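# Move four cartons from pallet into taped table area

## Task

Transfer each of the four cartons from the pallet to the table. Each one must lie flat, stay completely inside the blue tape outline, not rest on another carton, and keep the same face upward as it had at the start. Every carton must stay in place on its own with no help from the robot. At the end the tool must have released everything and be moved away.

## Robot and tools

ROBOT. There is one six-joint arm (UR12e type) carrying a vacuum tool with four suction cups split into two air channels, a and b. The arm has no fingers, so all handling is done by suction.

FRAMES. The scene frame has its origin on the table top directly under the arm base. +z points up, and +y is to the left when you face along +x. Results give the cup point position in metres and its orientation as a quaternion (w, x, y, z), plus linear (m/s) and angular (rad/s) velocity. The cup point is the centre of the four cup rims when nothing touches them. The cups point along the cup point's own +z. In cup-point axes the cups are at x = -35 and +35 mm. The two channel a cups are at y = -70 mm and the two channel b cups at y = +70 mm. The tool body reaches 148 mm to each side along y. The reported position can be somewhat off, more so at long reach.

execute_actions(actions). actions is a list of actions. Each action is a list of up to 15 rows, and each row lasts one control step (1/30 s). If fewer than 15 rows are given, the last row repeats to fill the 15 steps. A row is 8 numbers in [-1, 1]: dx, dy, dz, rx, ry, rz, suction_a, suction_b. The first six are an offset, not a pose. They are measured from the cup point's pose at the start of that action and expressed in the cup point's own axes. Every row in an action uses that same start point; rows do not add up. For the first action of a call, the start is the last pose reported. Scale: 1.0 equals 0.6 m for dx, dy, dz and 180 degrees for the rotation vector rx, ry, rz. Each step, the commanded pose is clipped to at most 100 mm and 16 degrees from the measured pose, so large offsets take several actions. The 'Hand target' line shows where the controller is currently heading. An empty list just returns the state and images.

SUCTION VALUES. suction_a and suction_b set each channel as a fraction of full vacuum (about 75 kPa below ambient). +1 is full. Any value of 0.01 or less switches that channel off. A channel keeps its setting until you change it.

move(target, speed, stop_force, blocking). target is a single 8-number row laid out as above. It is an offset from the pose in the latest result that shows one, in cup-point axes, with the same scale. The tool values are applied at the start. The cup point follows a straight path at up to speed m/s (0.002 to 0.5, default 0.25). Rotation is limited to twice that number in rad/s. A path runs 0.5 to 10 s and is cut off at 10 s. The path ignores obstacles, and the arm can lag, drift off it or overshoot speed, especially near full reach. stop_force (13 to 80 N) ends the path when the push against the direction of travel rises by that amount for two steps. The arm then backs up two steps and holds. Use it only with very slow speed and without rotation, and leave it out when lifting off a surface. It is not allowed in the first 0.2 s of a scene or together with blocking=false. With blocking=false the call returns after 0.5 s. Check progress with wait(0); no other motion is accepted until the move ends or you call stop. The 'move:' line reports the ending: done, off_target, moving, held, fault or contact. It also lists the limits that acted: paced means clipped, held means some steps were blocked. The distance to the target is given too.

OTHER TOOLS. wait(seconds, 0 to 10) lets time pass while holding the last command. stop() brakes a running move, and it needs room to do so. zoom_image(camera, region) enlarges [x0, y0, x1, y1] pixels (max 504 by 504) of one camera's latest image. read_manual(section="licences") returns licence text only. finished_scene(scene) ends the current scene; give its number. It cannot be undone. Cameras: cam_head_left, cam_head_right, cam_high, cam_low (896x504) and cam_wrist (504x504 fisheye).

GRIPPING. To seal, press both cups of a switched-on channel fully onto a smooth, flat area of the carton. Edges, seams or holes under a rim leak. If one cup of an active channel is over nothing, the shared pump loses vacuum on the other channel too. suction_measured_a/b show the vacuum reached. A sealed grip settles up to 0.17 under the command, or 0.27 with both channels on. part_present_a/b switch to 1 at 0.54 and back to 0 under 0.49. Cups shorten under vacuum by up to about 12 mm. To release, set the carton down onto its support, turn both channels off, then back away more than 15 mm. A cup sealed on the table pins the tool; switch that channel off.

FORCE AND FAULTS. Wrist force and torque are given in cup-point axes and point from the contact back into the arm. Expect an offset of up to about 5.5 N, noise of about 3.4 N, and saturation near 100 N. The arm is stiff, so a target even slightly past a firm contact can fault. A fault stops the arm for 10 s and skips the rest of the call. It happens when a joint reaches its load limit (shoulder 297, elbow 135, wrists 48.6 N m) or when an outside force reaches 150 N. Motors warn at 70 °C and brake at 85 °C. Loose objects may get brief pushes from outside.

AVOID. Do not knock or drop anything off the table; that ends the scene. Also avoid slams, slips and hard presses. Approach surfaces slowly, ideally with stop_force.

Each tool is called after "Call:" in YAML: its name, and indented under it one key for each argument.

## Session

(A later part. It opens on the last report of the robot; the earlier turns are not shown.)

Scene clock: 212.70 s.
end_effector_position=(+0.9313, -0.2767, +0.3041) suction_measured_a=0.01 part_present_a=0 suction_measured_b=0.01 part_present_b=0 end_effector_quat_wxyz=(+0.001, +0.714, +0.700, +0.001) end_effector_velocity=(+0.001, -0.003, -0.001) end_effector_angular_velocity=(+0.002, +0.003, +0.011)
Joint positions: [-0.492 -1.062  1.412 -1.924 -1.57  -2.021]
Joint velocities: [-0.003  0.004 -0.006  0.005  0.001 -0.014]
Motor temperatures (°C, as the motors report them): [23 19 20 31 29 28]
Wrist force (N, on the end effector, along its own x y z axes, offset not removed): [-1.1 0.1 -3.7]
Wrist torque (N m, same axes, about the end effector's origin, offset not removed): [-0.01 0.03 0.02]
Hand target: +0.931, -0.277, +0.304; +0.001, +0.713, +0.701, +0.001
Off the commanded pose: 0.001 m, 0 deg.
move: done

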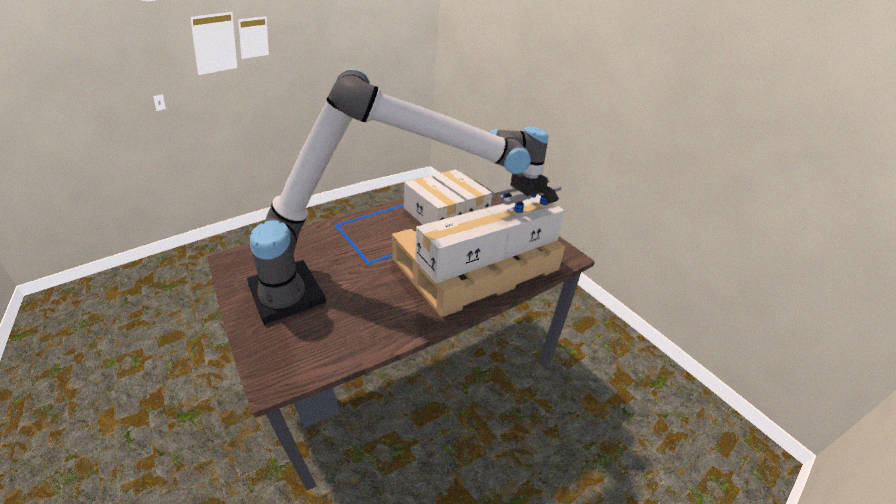

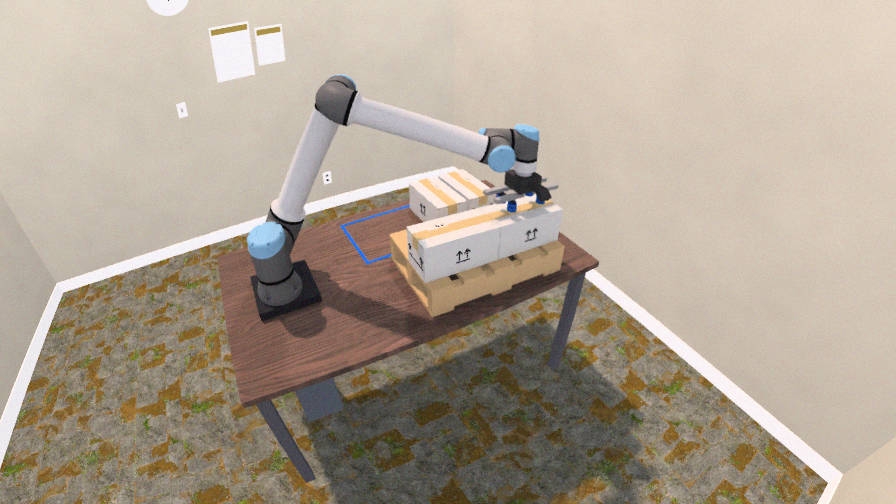

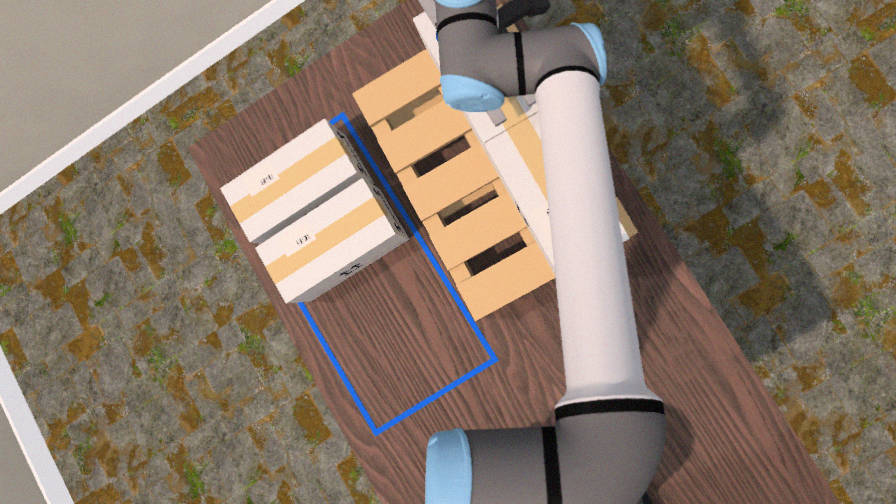

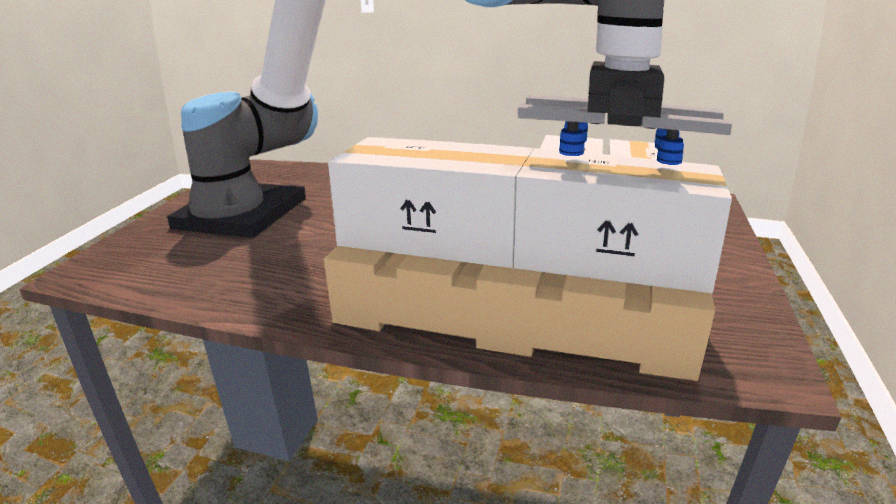

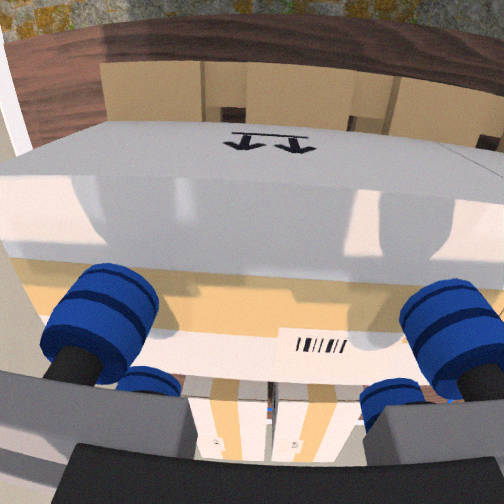

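Call:
move:
  target: [0,-0.006,0.045,0,0,0,0,0]
  speed: 0.08

Call:
move:
  target: [0,0,0.023,0,0,0,1,1]
  speed: 0.025

Scene clock: 221.90 s.
end_effector_position=(+0.9278, -0.2766, +0.2775) suction_measured_a=0.01 part_present_a=0 suction_measured_b=0.01 part_present_b=0 end_effector_quat_wxyz=(+0.001, +0.714, +0.700, +0.001) end_effector_velocity=(-0.000, -0.000, -0.003) end_effector_angular_velocity=(-0.001, -0.000, -0.001)
Joint positions: [-0.494 -1.051  1.445 -1.968 -1.57  -2.022]
Joint velocities: [-0.     0.001  0.003 -0.005 -0.     0.001]
Motor temperatures (°C, as the motors report them): [23 19 21 31 29 28]
Wrist force (N, on the end effector, along its own x y z axes, offset not removed): [1.8 0.8 -3.4]
Wrist torque (N m, same axes, about the end effector's origin, offset not removed): [-0.09 -0.42 0.09]
Hand target: +0.928, -0.277, +0.277; +0.001, +0.714, +0.700, +0.001
Off the commanded pose: 0.000 m, 0 deg.
move: done

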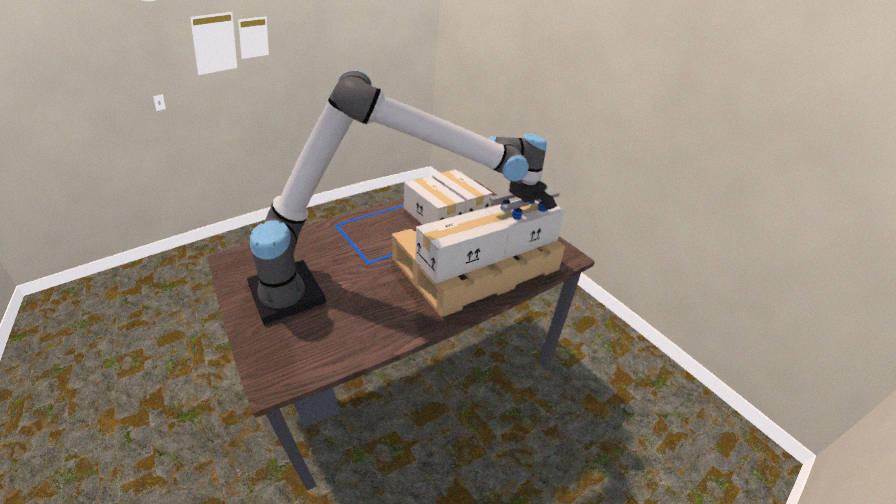

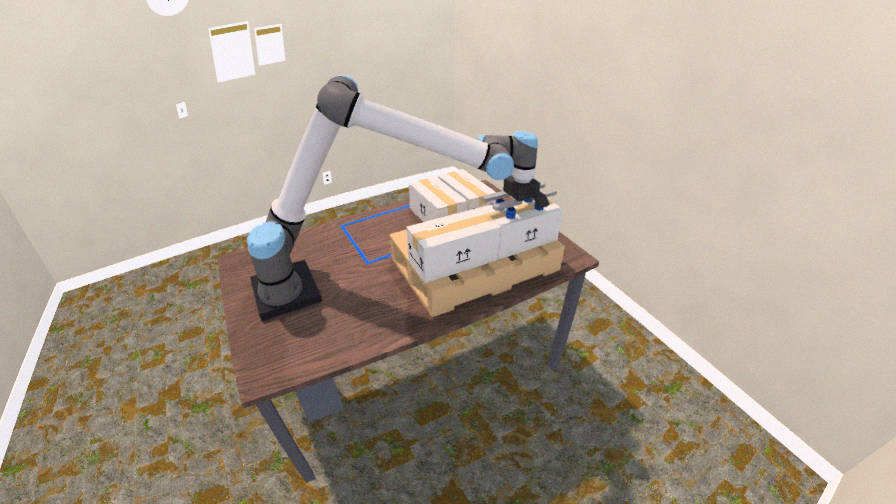

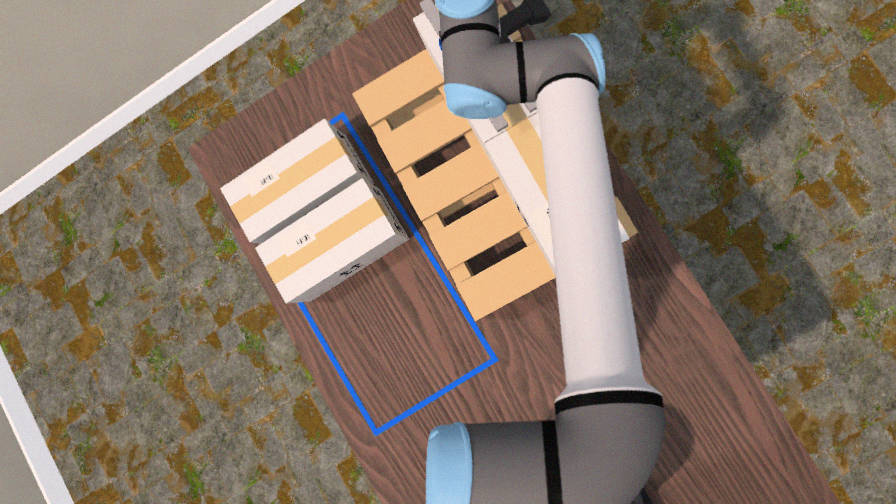

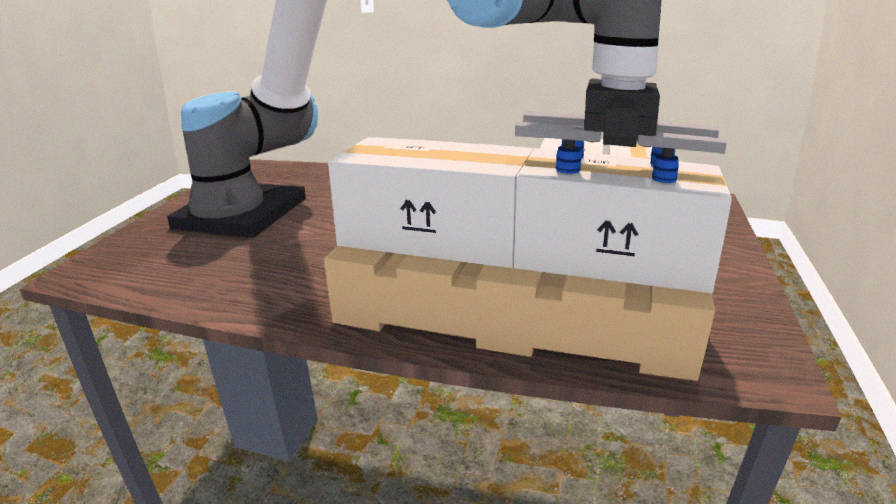

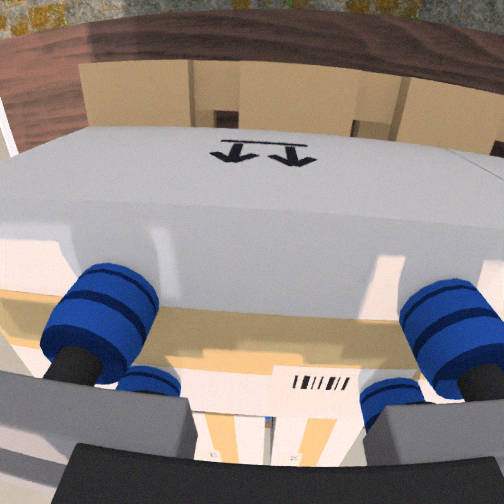

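Scene clock: 222.77 s.
end_effector_position=(+0.9278, -0.2766, +0.2640) suction_measured_a=0.50 part_present_a=0 suction_measured_b=0.50 part_present_b=0 end_effector_quat_wxyz=(+0.001, +0.714, +0.700, +0.001) end_effector_velocity=(-0.001, -0.000, -0.003) end_effector_angular_velocity=(+0.000, +0.001, +0.000)
Joint positions: [-0.494 -1.043  1.457 -1.988 -1.57  -2.022]
Joint velocities: [-0.001  0.001  0.003 -0.003 -0.    -0.001]
Motor temperatures (°C, as the motors report them): [23 19 21 31 29 28]
Wrist force (N, on the end effector, along its own x y z axes, offset not removed): [-0.3 -1.0 19.2]
Wrist torque (N m, same axes, about the end effector's origin, offset not removed): [-0.66 -0.16 0.01]
Hand target: +0.928, -0.277, +0.264; +0.001, +0.714, +0.700, +0.001
Off the commanded pose: 0.000 m, 0 deg.
move: done

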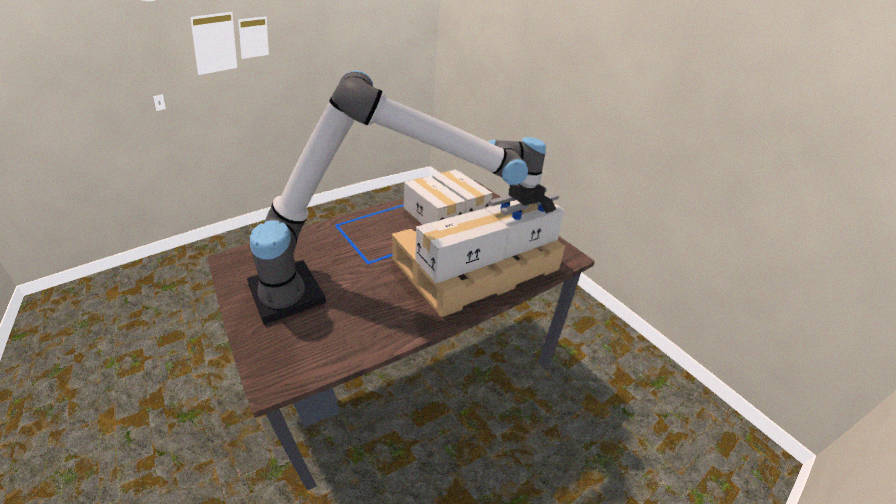

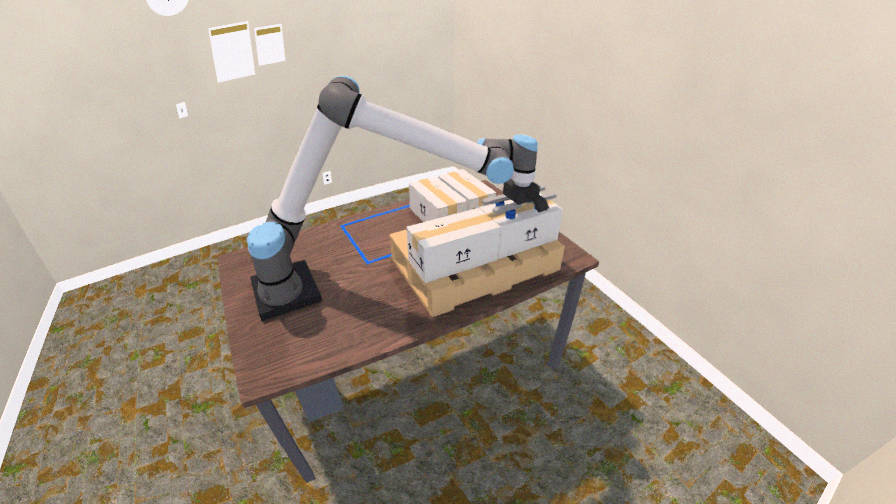

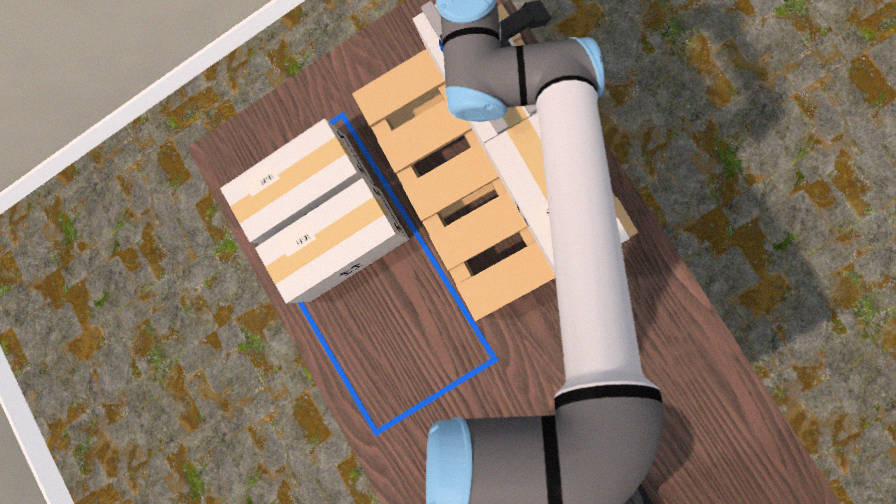

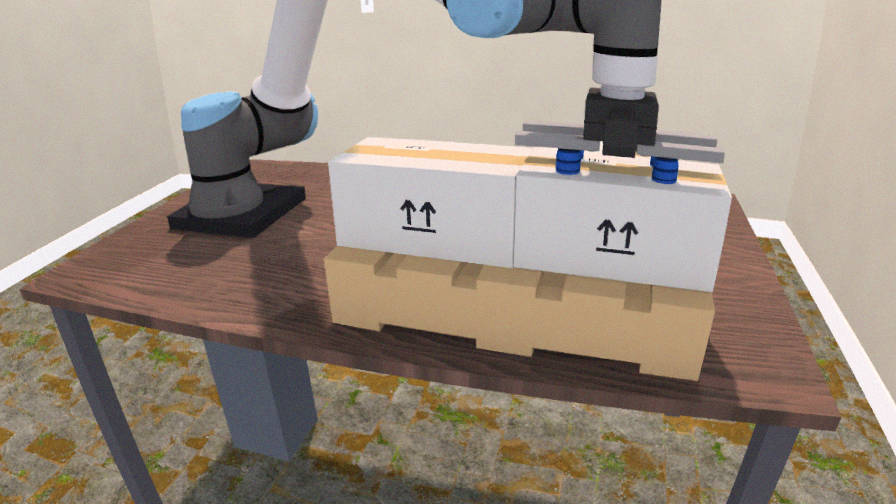

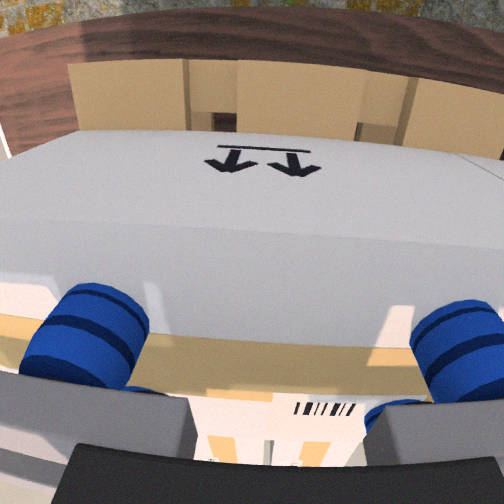

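Call:
move:
  target: [0,0.0083,-0.085,0,0,0,1,1]
  speed: 0.12

Call:
move:
  target: [0.4167,0,0,0,0,0,1,1]
  speed: 0.35

Call:
move:
  target: [0.4105,-0.4597,0,0,0,0.486,1,1]
  speed: 0.45

Call:
move:
  target: [0,0,0.26,0,0,0,1,1]
  speed: 0.2

Scene clock: 233.17 s.
end_effector_position=(+0.9327, -0.2767, +0.3146) suction_measured_a=0.64 part_present_a=1 suction_measured_b=0.64 part_present_b=1 end_effector_quat_wxyz=(+0.001, +0.714, +0.700, +0.001) end_effector_velocity=(-0.000, -0.001, +0.004) end_effector_angular_velocity=(-0.000, -0.000, -0.001)
Joint positions: [-0.492 -1.066  1.398 -1.906 -1.57  -2.02 ]
Joint velocities: [-0.001 -0.002 -0.004  0.005 -0.     0.   ]
Motor temperatures (°C, as the motors report them): [23 19 21 31 29 28]
Wrist force (N, on the end effector, along its own x y z axes, offset not removed): [0.7 0.6 22.9]
Wrist torque (N m, same axes, about the end effector's origin, offset not removed): [-0.25 -0.21 0.09]
Hand target: +0.933, -0.277, +0.315; +0.001, +0.714, +0.700, +0.001
Off the commanded pose: 0.000 m, 0 deg.
move: done

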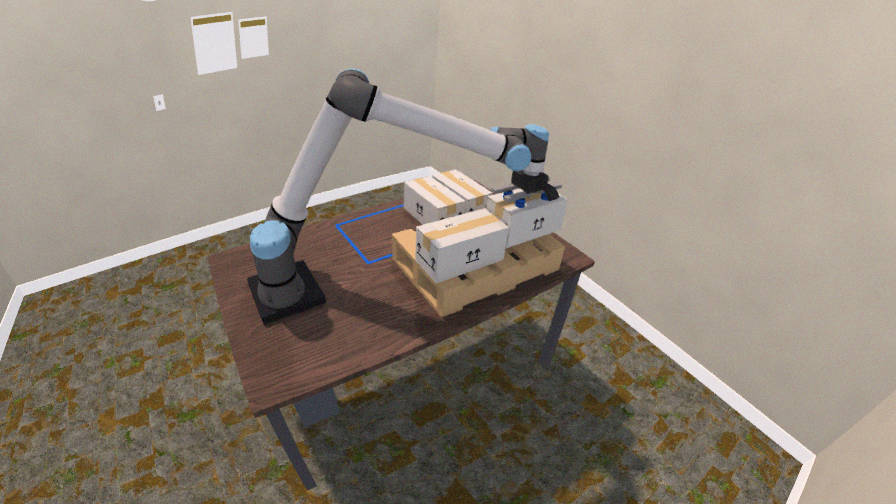

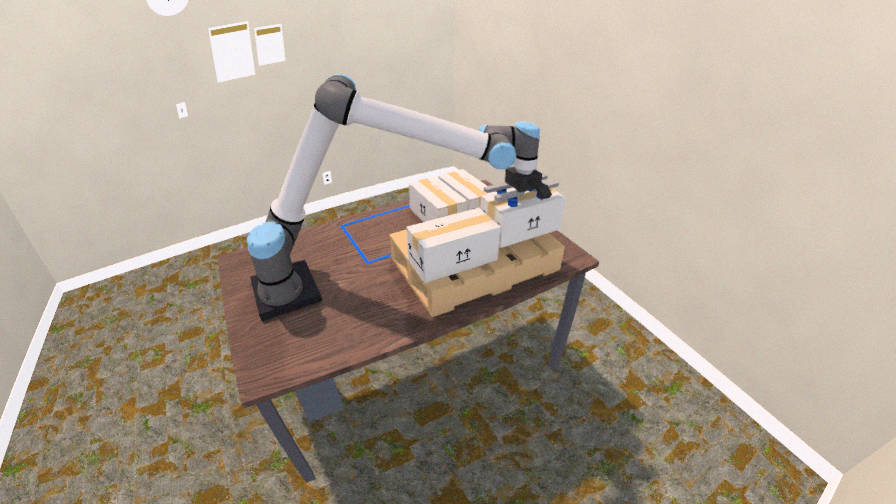

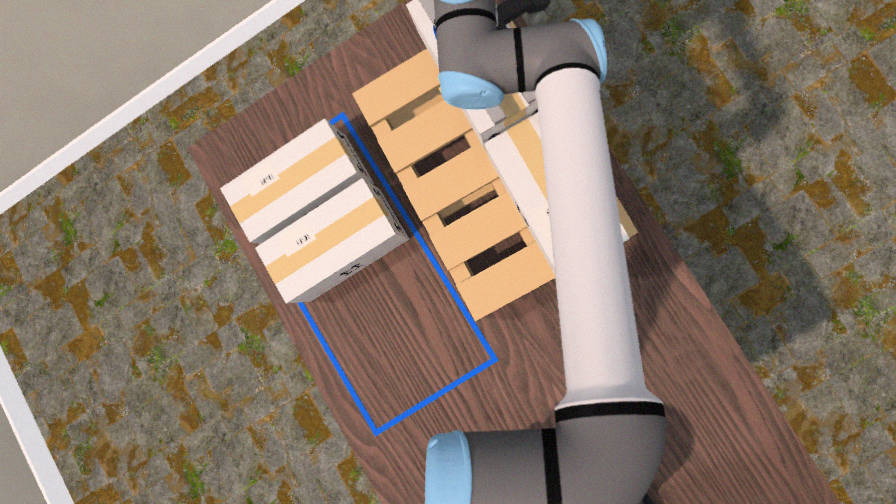

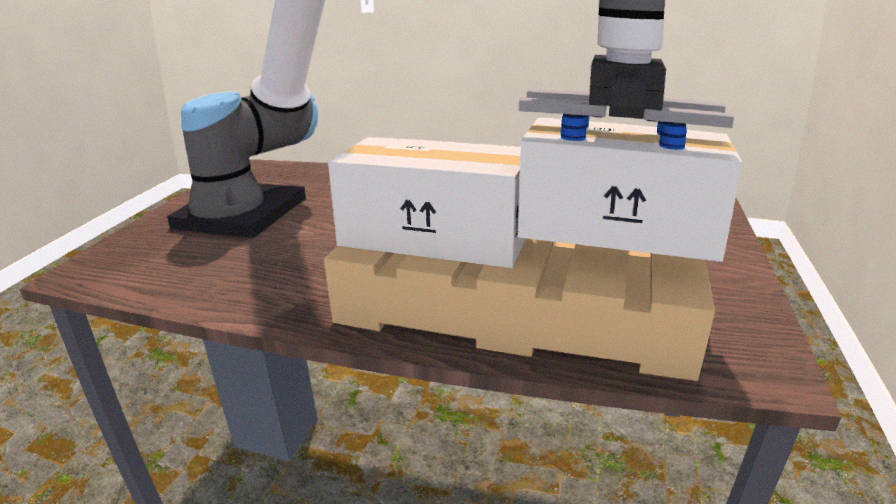

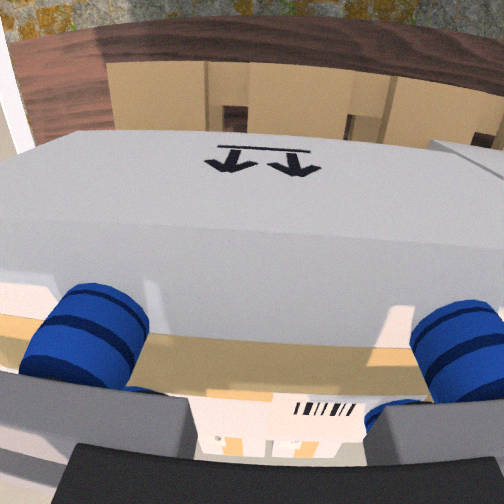

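Scene clock: 234.63 s.
end_effector_position=(+0.9374, -0.0272, +0.3147) suction_measured_a=0.64 part_present_a=1 suction_measured_b=0.64 part_present_b=1 end_effector_quat_wxyz=(+0.001, +0.714, +0.700, +0.001) end_effector_velocity=(+0.000, +0.002, -0.000) end_effector_angular_velocity=(-0.000, +0.001, -0.001)
Joint positions: [-0.239 -1.121  1.483 -1.935 -1.571 -1.767]
Joint velocities: [ 0.002  0.001 -0.     0.001 -0.001  0.003]
Motor temperatures (°C, as the motors report them): [23 19 21 31 29 28]
Wrist force (N, on the end effector, along its own x y z axes, offset not removed): [1.4 -1.9 19.4]
Wrist torque (N m, same axes, about the end effector's origin, offset not removed): [-0.71 -0.20 0.09]
Hand target: +0.937, -0.027, +0.315; +0.001, +0.714, +0.700, +0.001
Off the commanded pose: 0.000 m, 0 deg.
move: done

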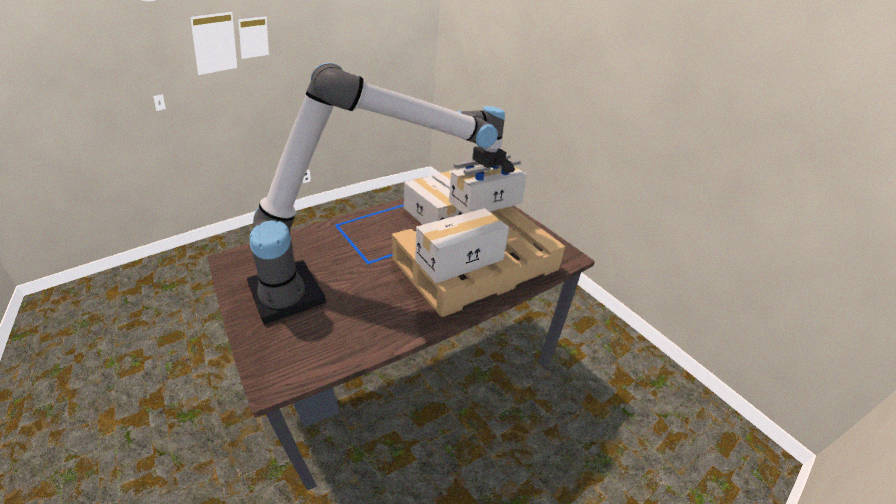

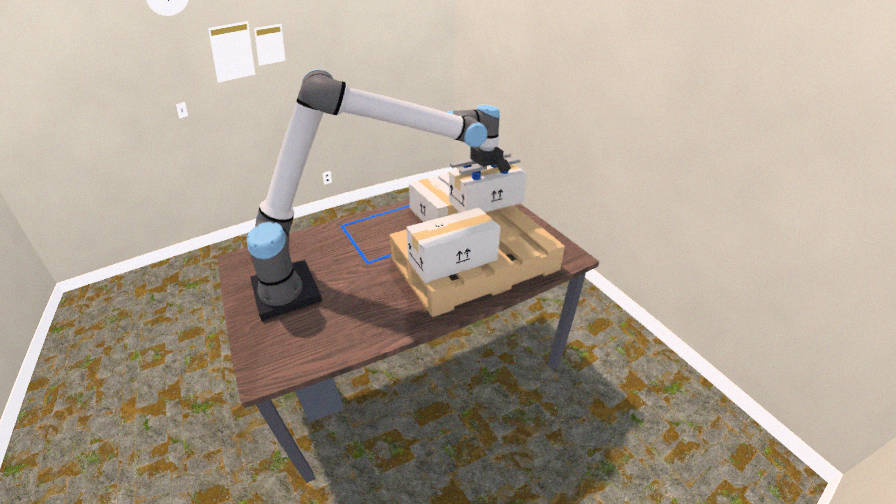

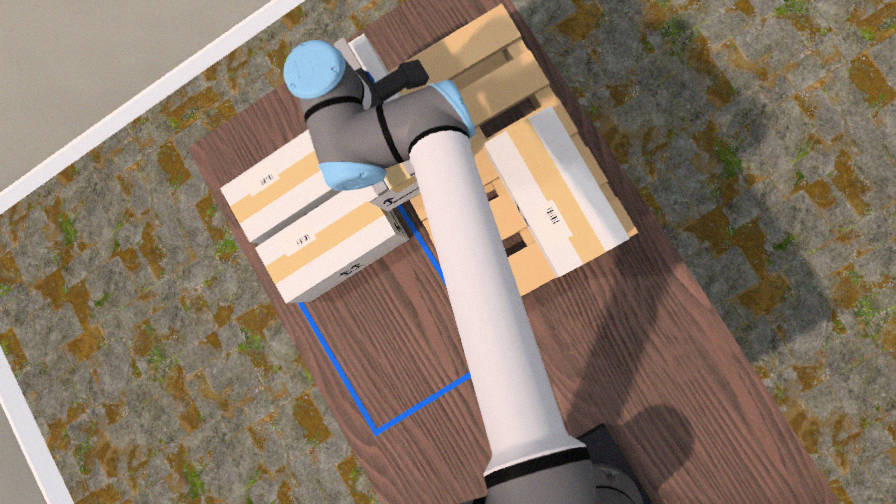

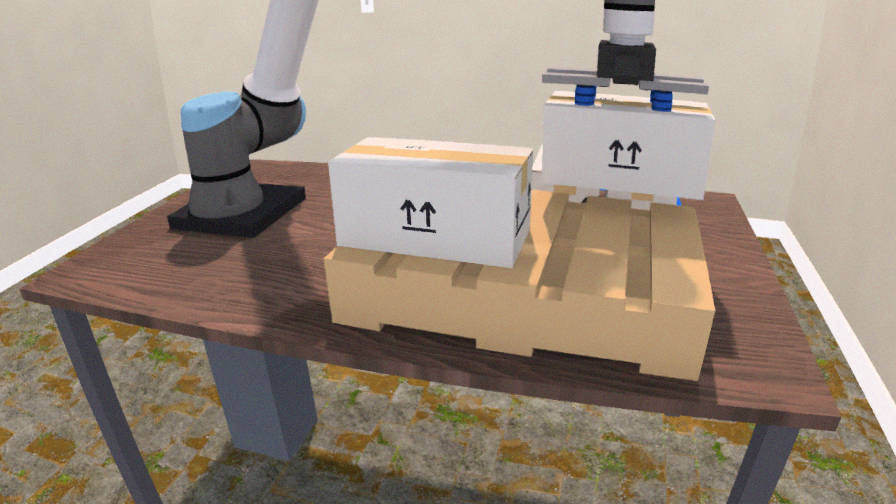

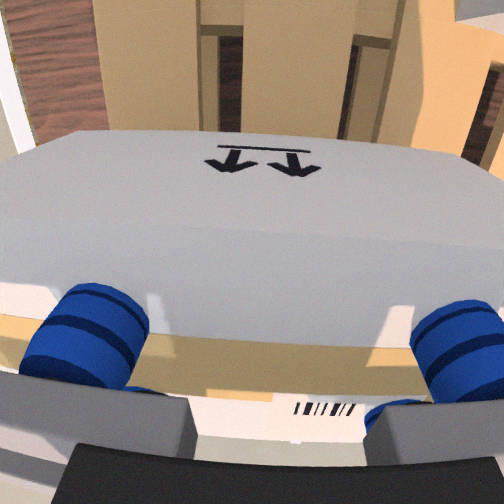

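Scene clock: 237.07 s.
end_effector_position=(+0.6665, +0.2240, +0.3140) suction_measured_a=0.64 part_present_a=1 suction_measured_b=0.64 part_present_b=1 end_effector_quat_wxyz=(-0.000, +1.000, +0.013, +0.001) end_effector_velocity=(-0.001, +0.002, +0.001) end_effector_angular_velocity=(-0.001, -0.002, -0.014)
Joint positions: [ 0.051 -1.485  1.96  -2.049 -1.571  0.048]
Joint velocities: [ 0.003 -0.003  0.001 -0.001 -0.001  0.017]
Motor temperatures (°C, as the motors report them): [23 19 21 31 29 28]
Wrist force (N, on the end effector, along its own x y z axes, offset not removed): [-1.5 -1.1 20.0]
Wrist torque (N m, same axes, about the end effector's origin, offset not removed): [-0.58 0.13 0.00]
Hand target: +0.666, +0.224, +0.314; -0.000, +1.000, +0.012, +0.002
Off the commanded pose: 0.000 m, 0 deg.
move: done

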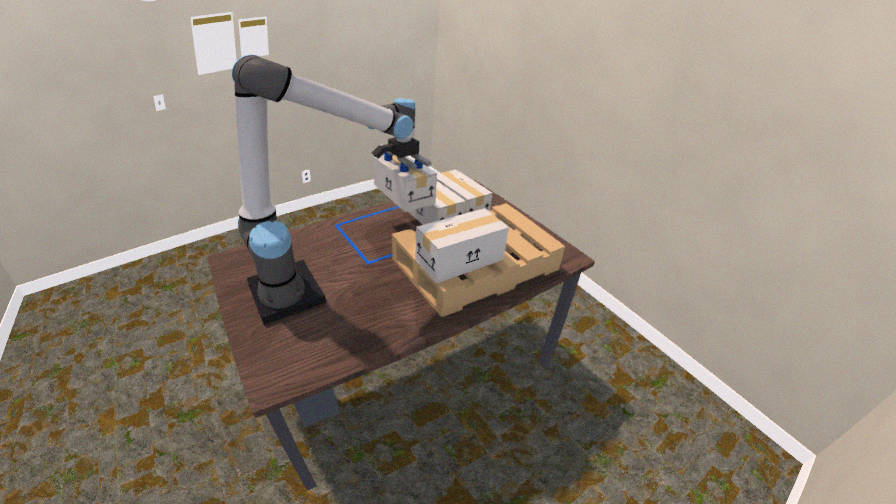

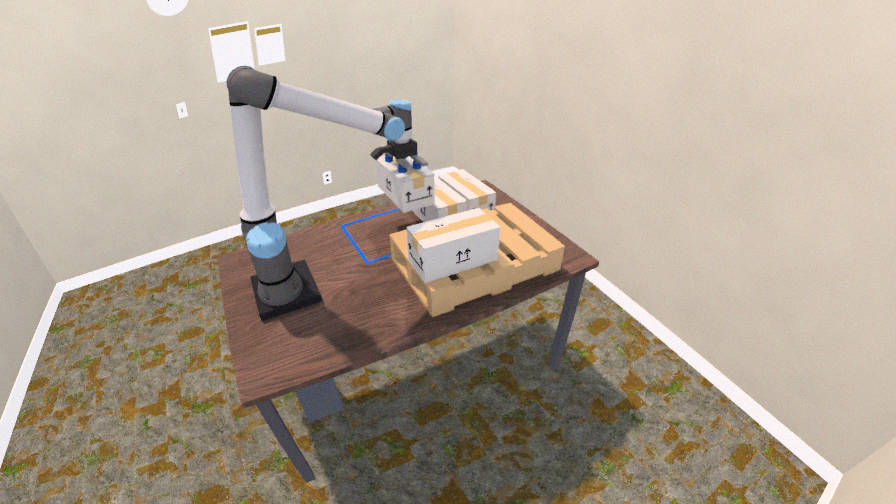

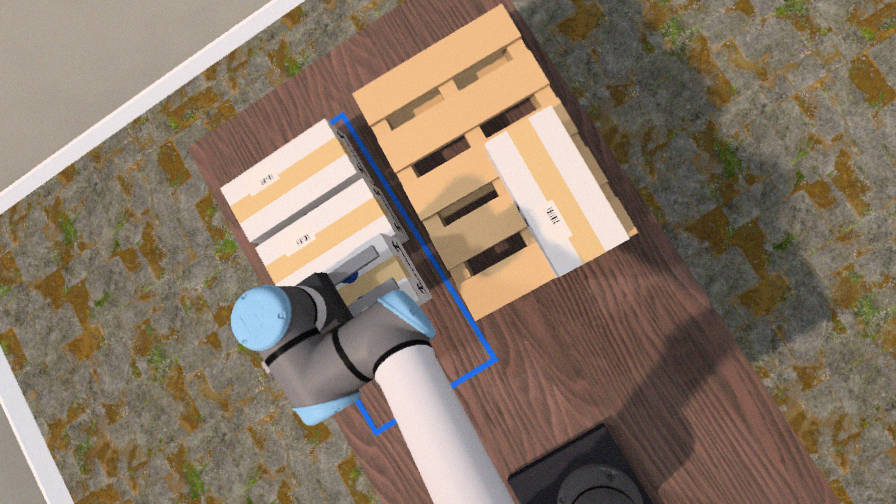

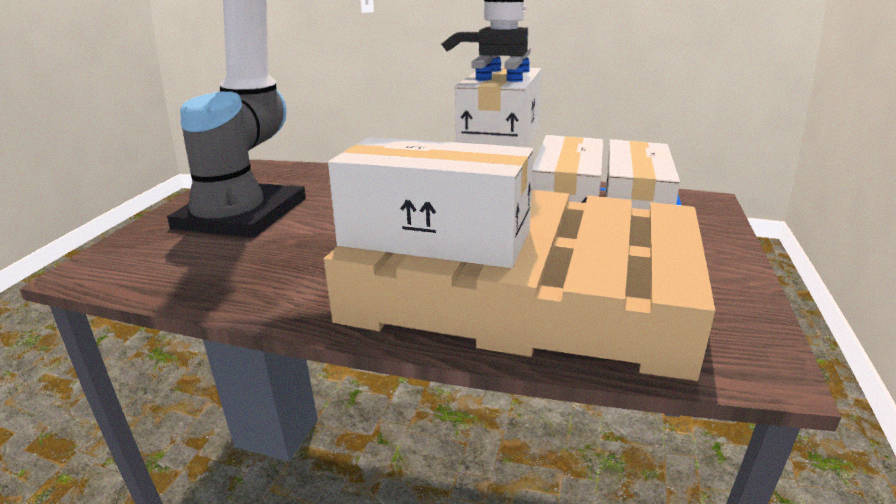

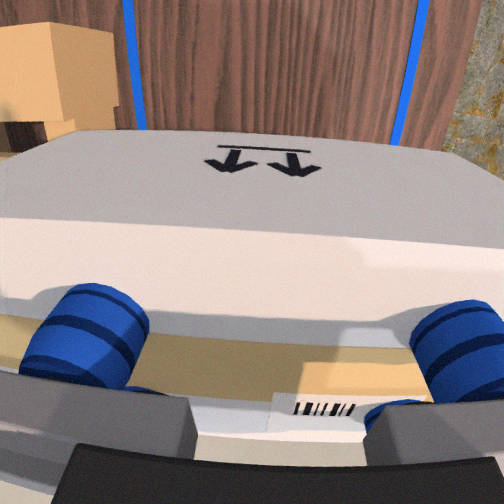

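Scene clock: 238.50 s.
end_effector_position=(+0.6668, +0.2240, +0.1585) suction_measured_a=0.64 part_present_a=1 suction_measured_b=0.64 part_present_b=1 end_effector_quat_wxyz=(-0.000, +1.000, +0.013, +0.001) end_effector_velocity=(+0.000, +0.001, -0.002) end_effector_angular_velocity=(+0.000, -0.001, +0.001)
Joint positions: [ 0.051 -1.318  2.094 -2.349 -1.571  0.048]
Joint velocities: [ 0.001  0.003  0.001 -0.005  0.     0.001]
Motor temperatures (°C, as the motors report them): [23 19 21 31 29 28]
Wrist force (N, on the end effector, along its own x y z axes, offset not removed): [0.8 1.8 22.3]
Wrist torque (N m, same axes, about the end effector's origin, offset not removed): [-0.12 -0.12 0.03]
Hand target: +0.667, +0.224, +0.158; -0.000, +1.000, +0.013, +0.001
Off the commanded pose: 0.000 m, 0 deg.
move: done

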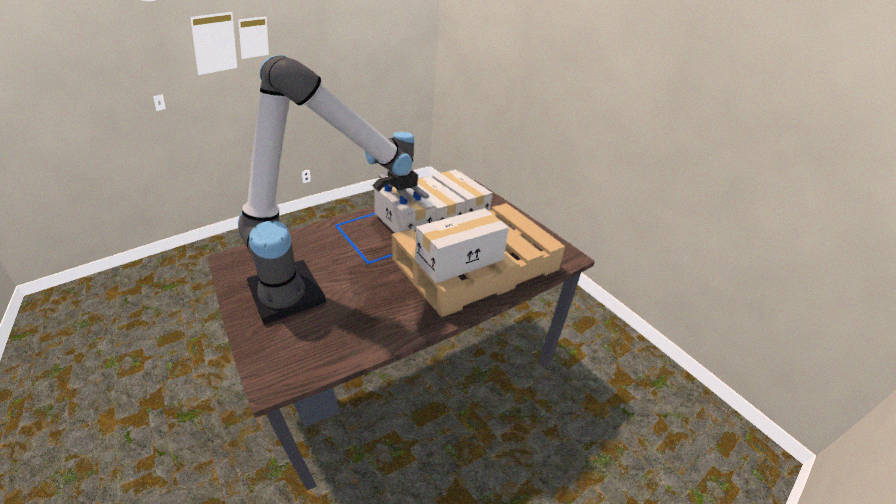

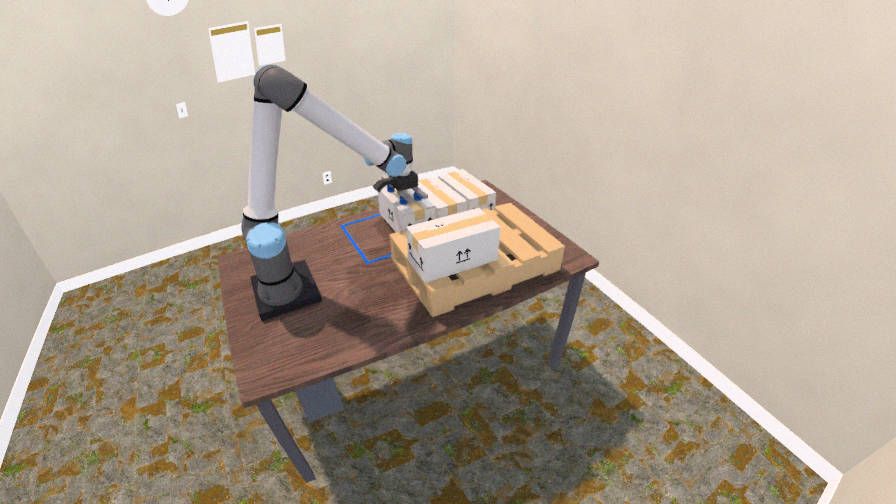

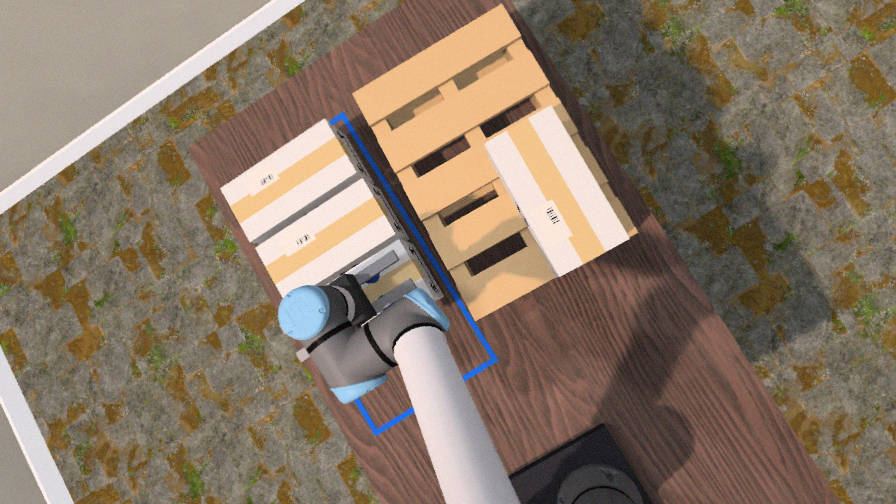

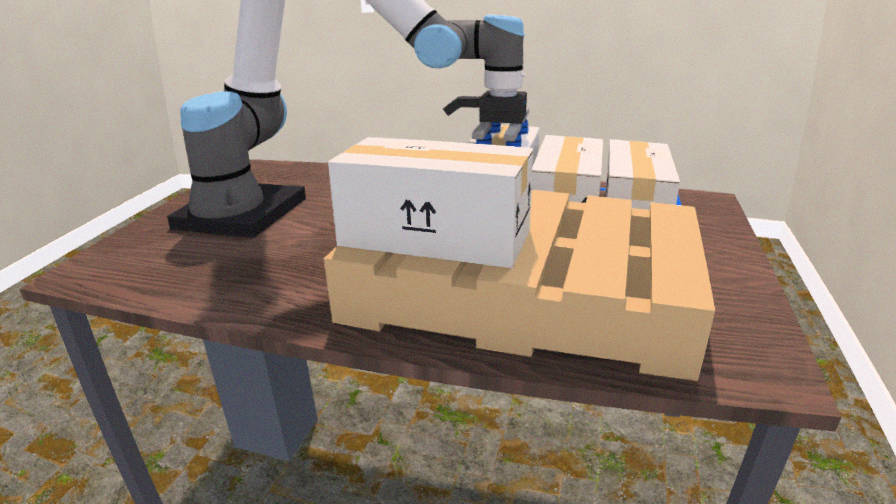

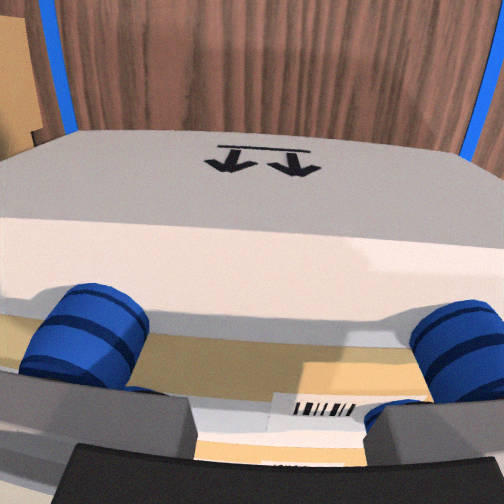

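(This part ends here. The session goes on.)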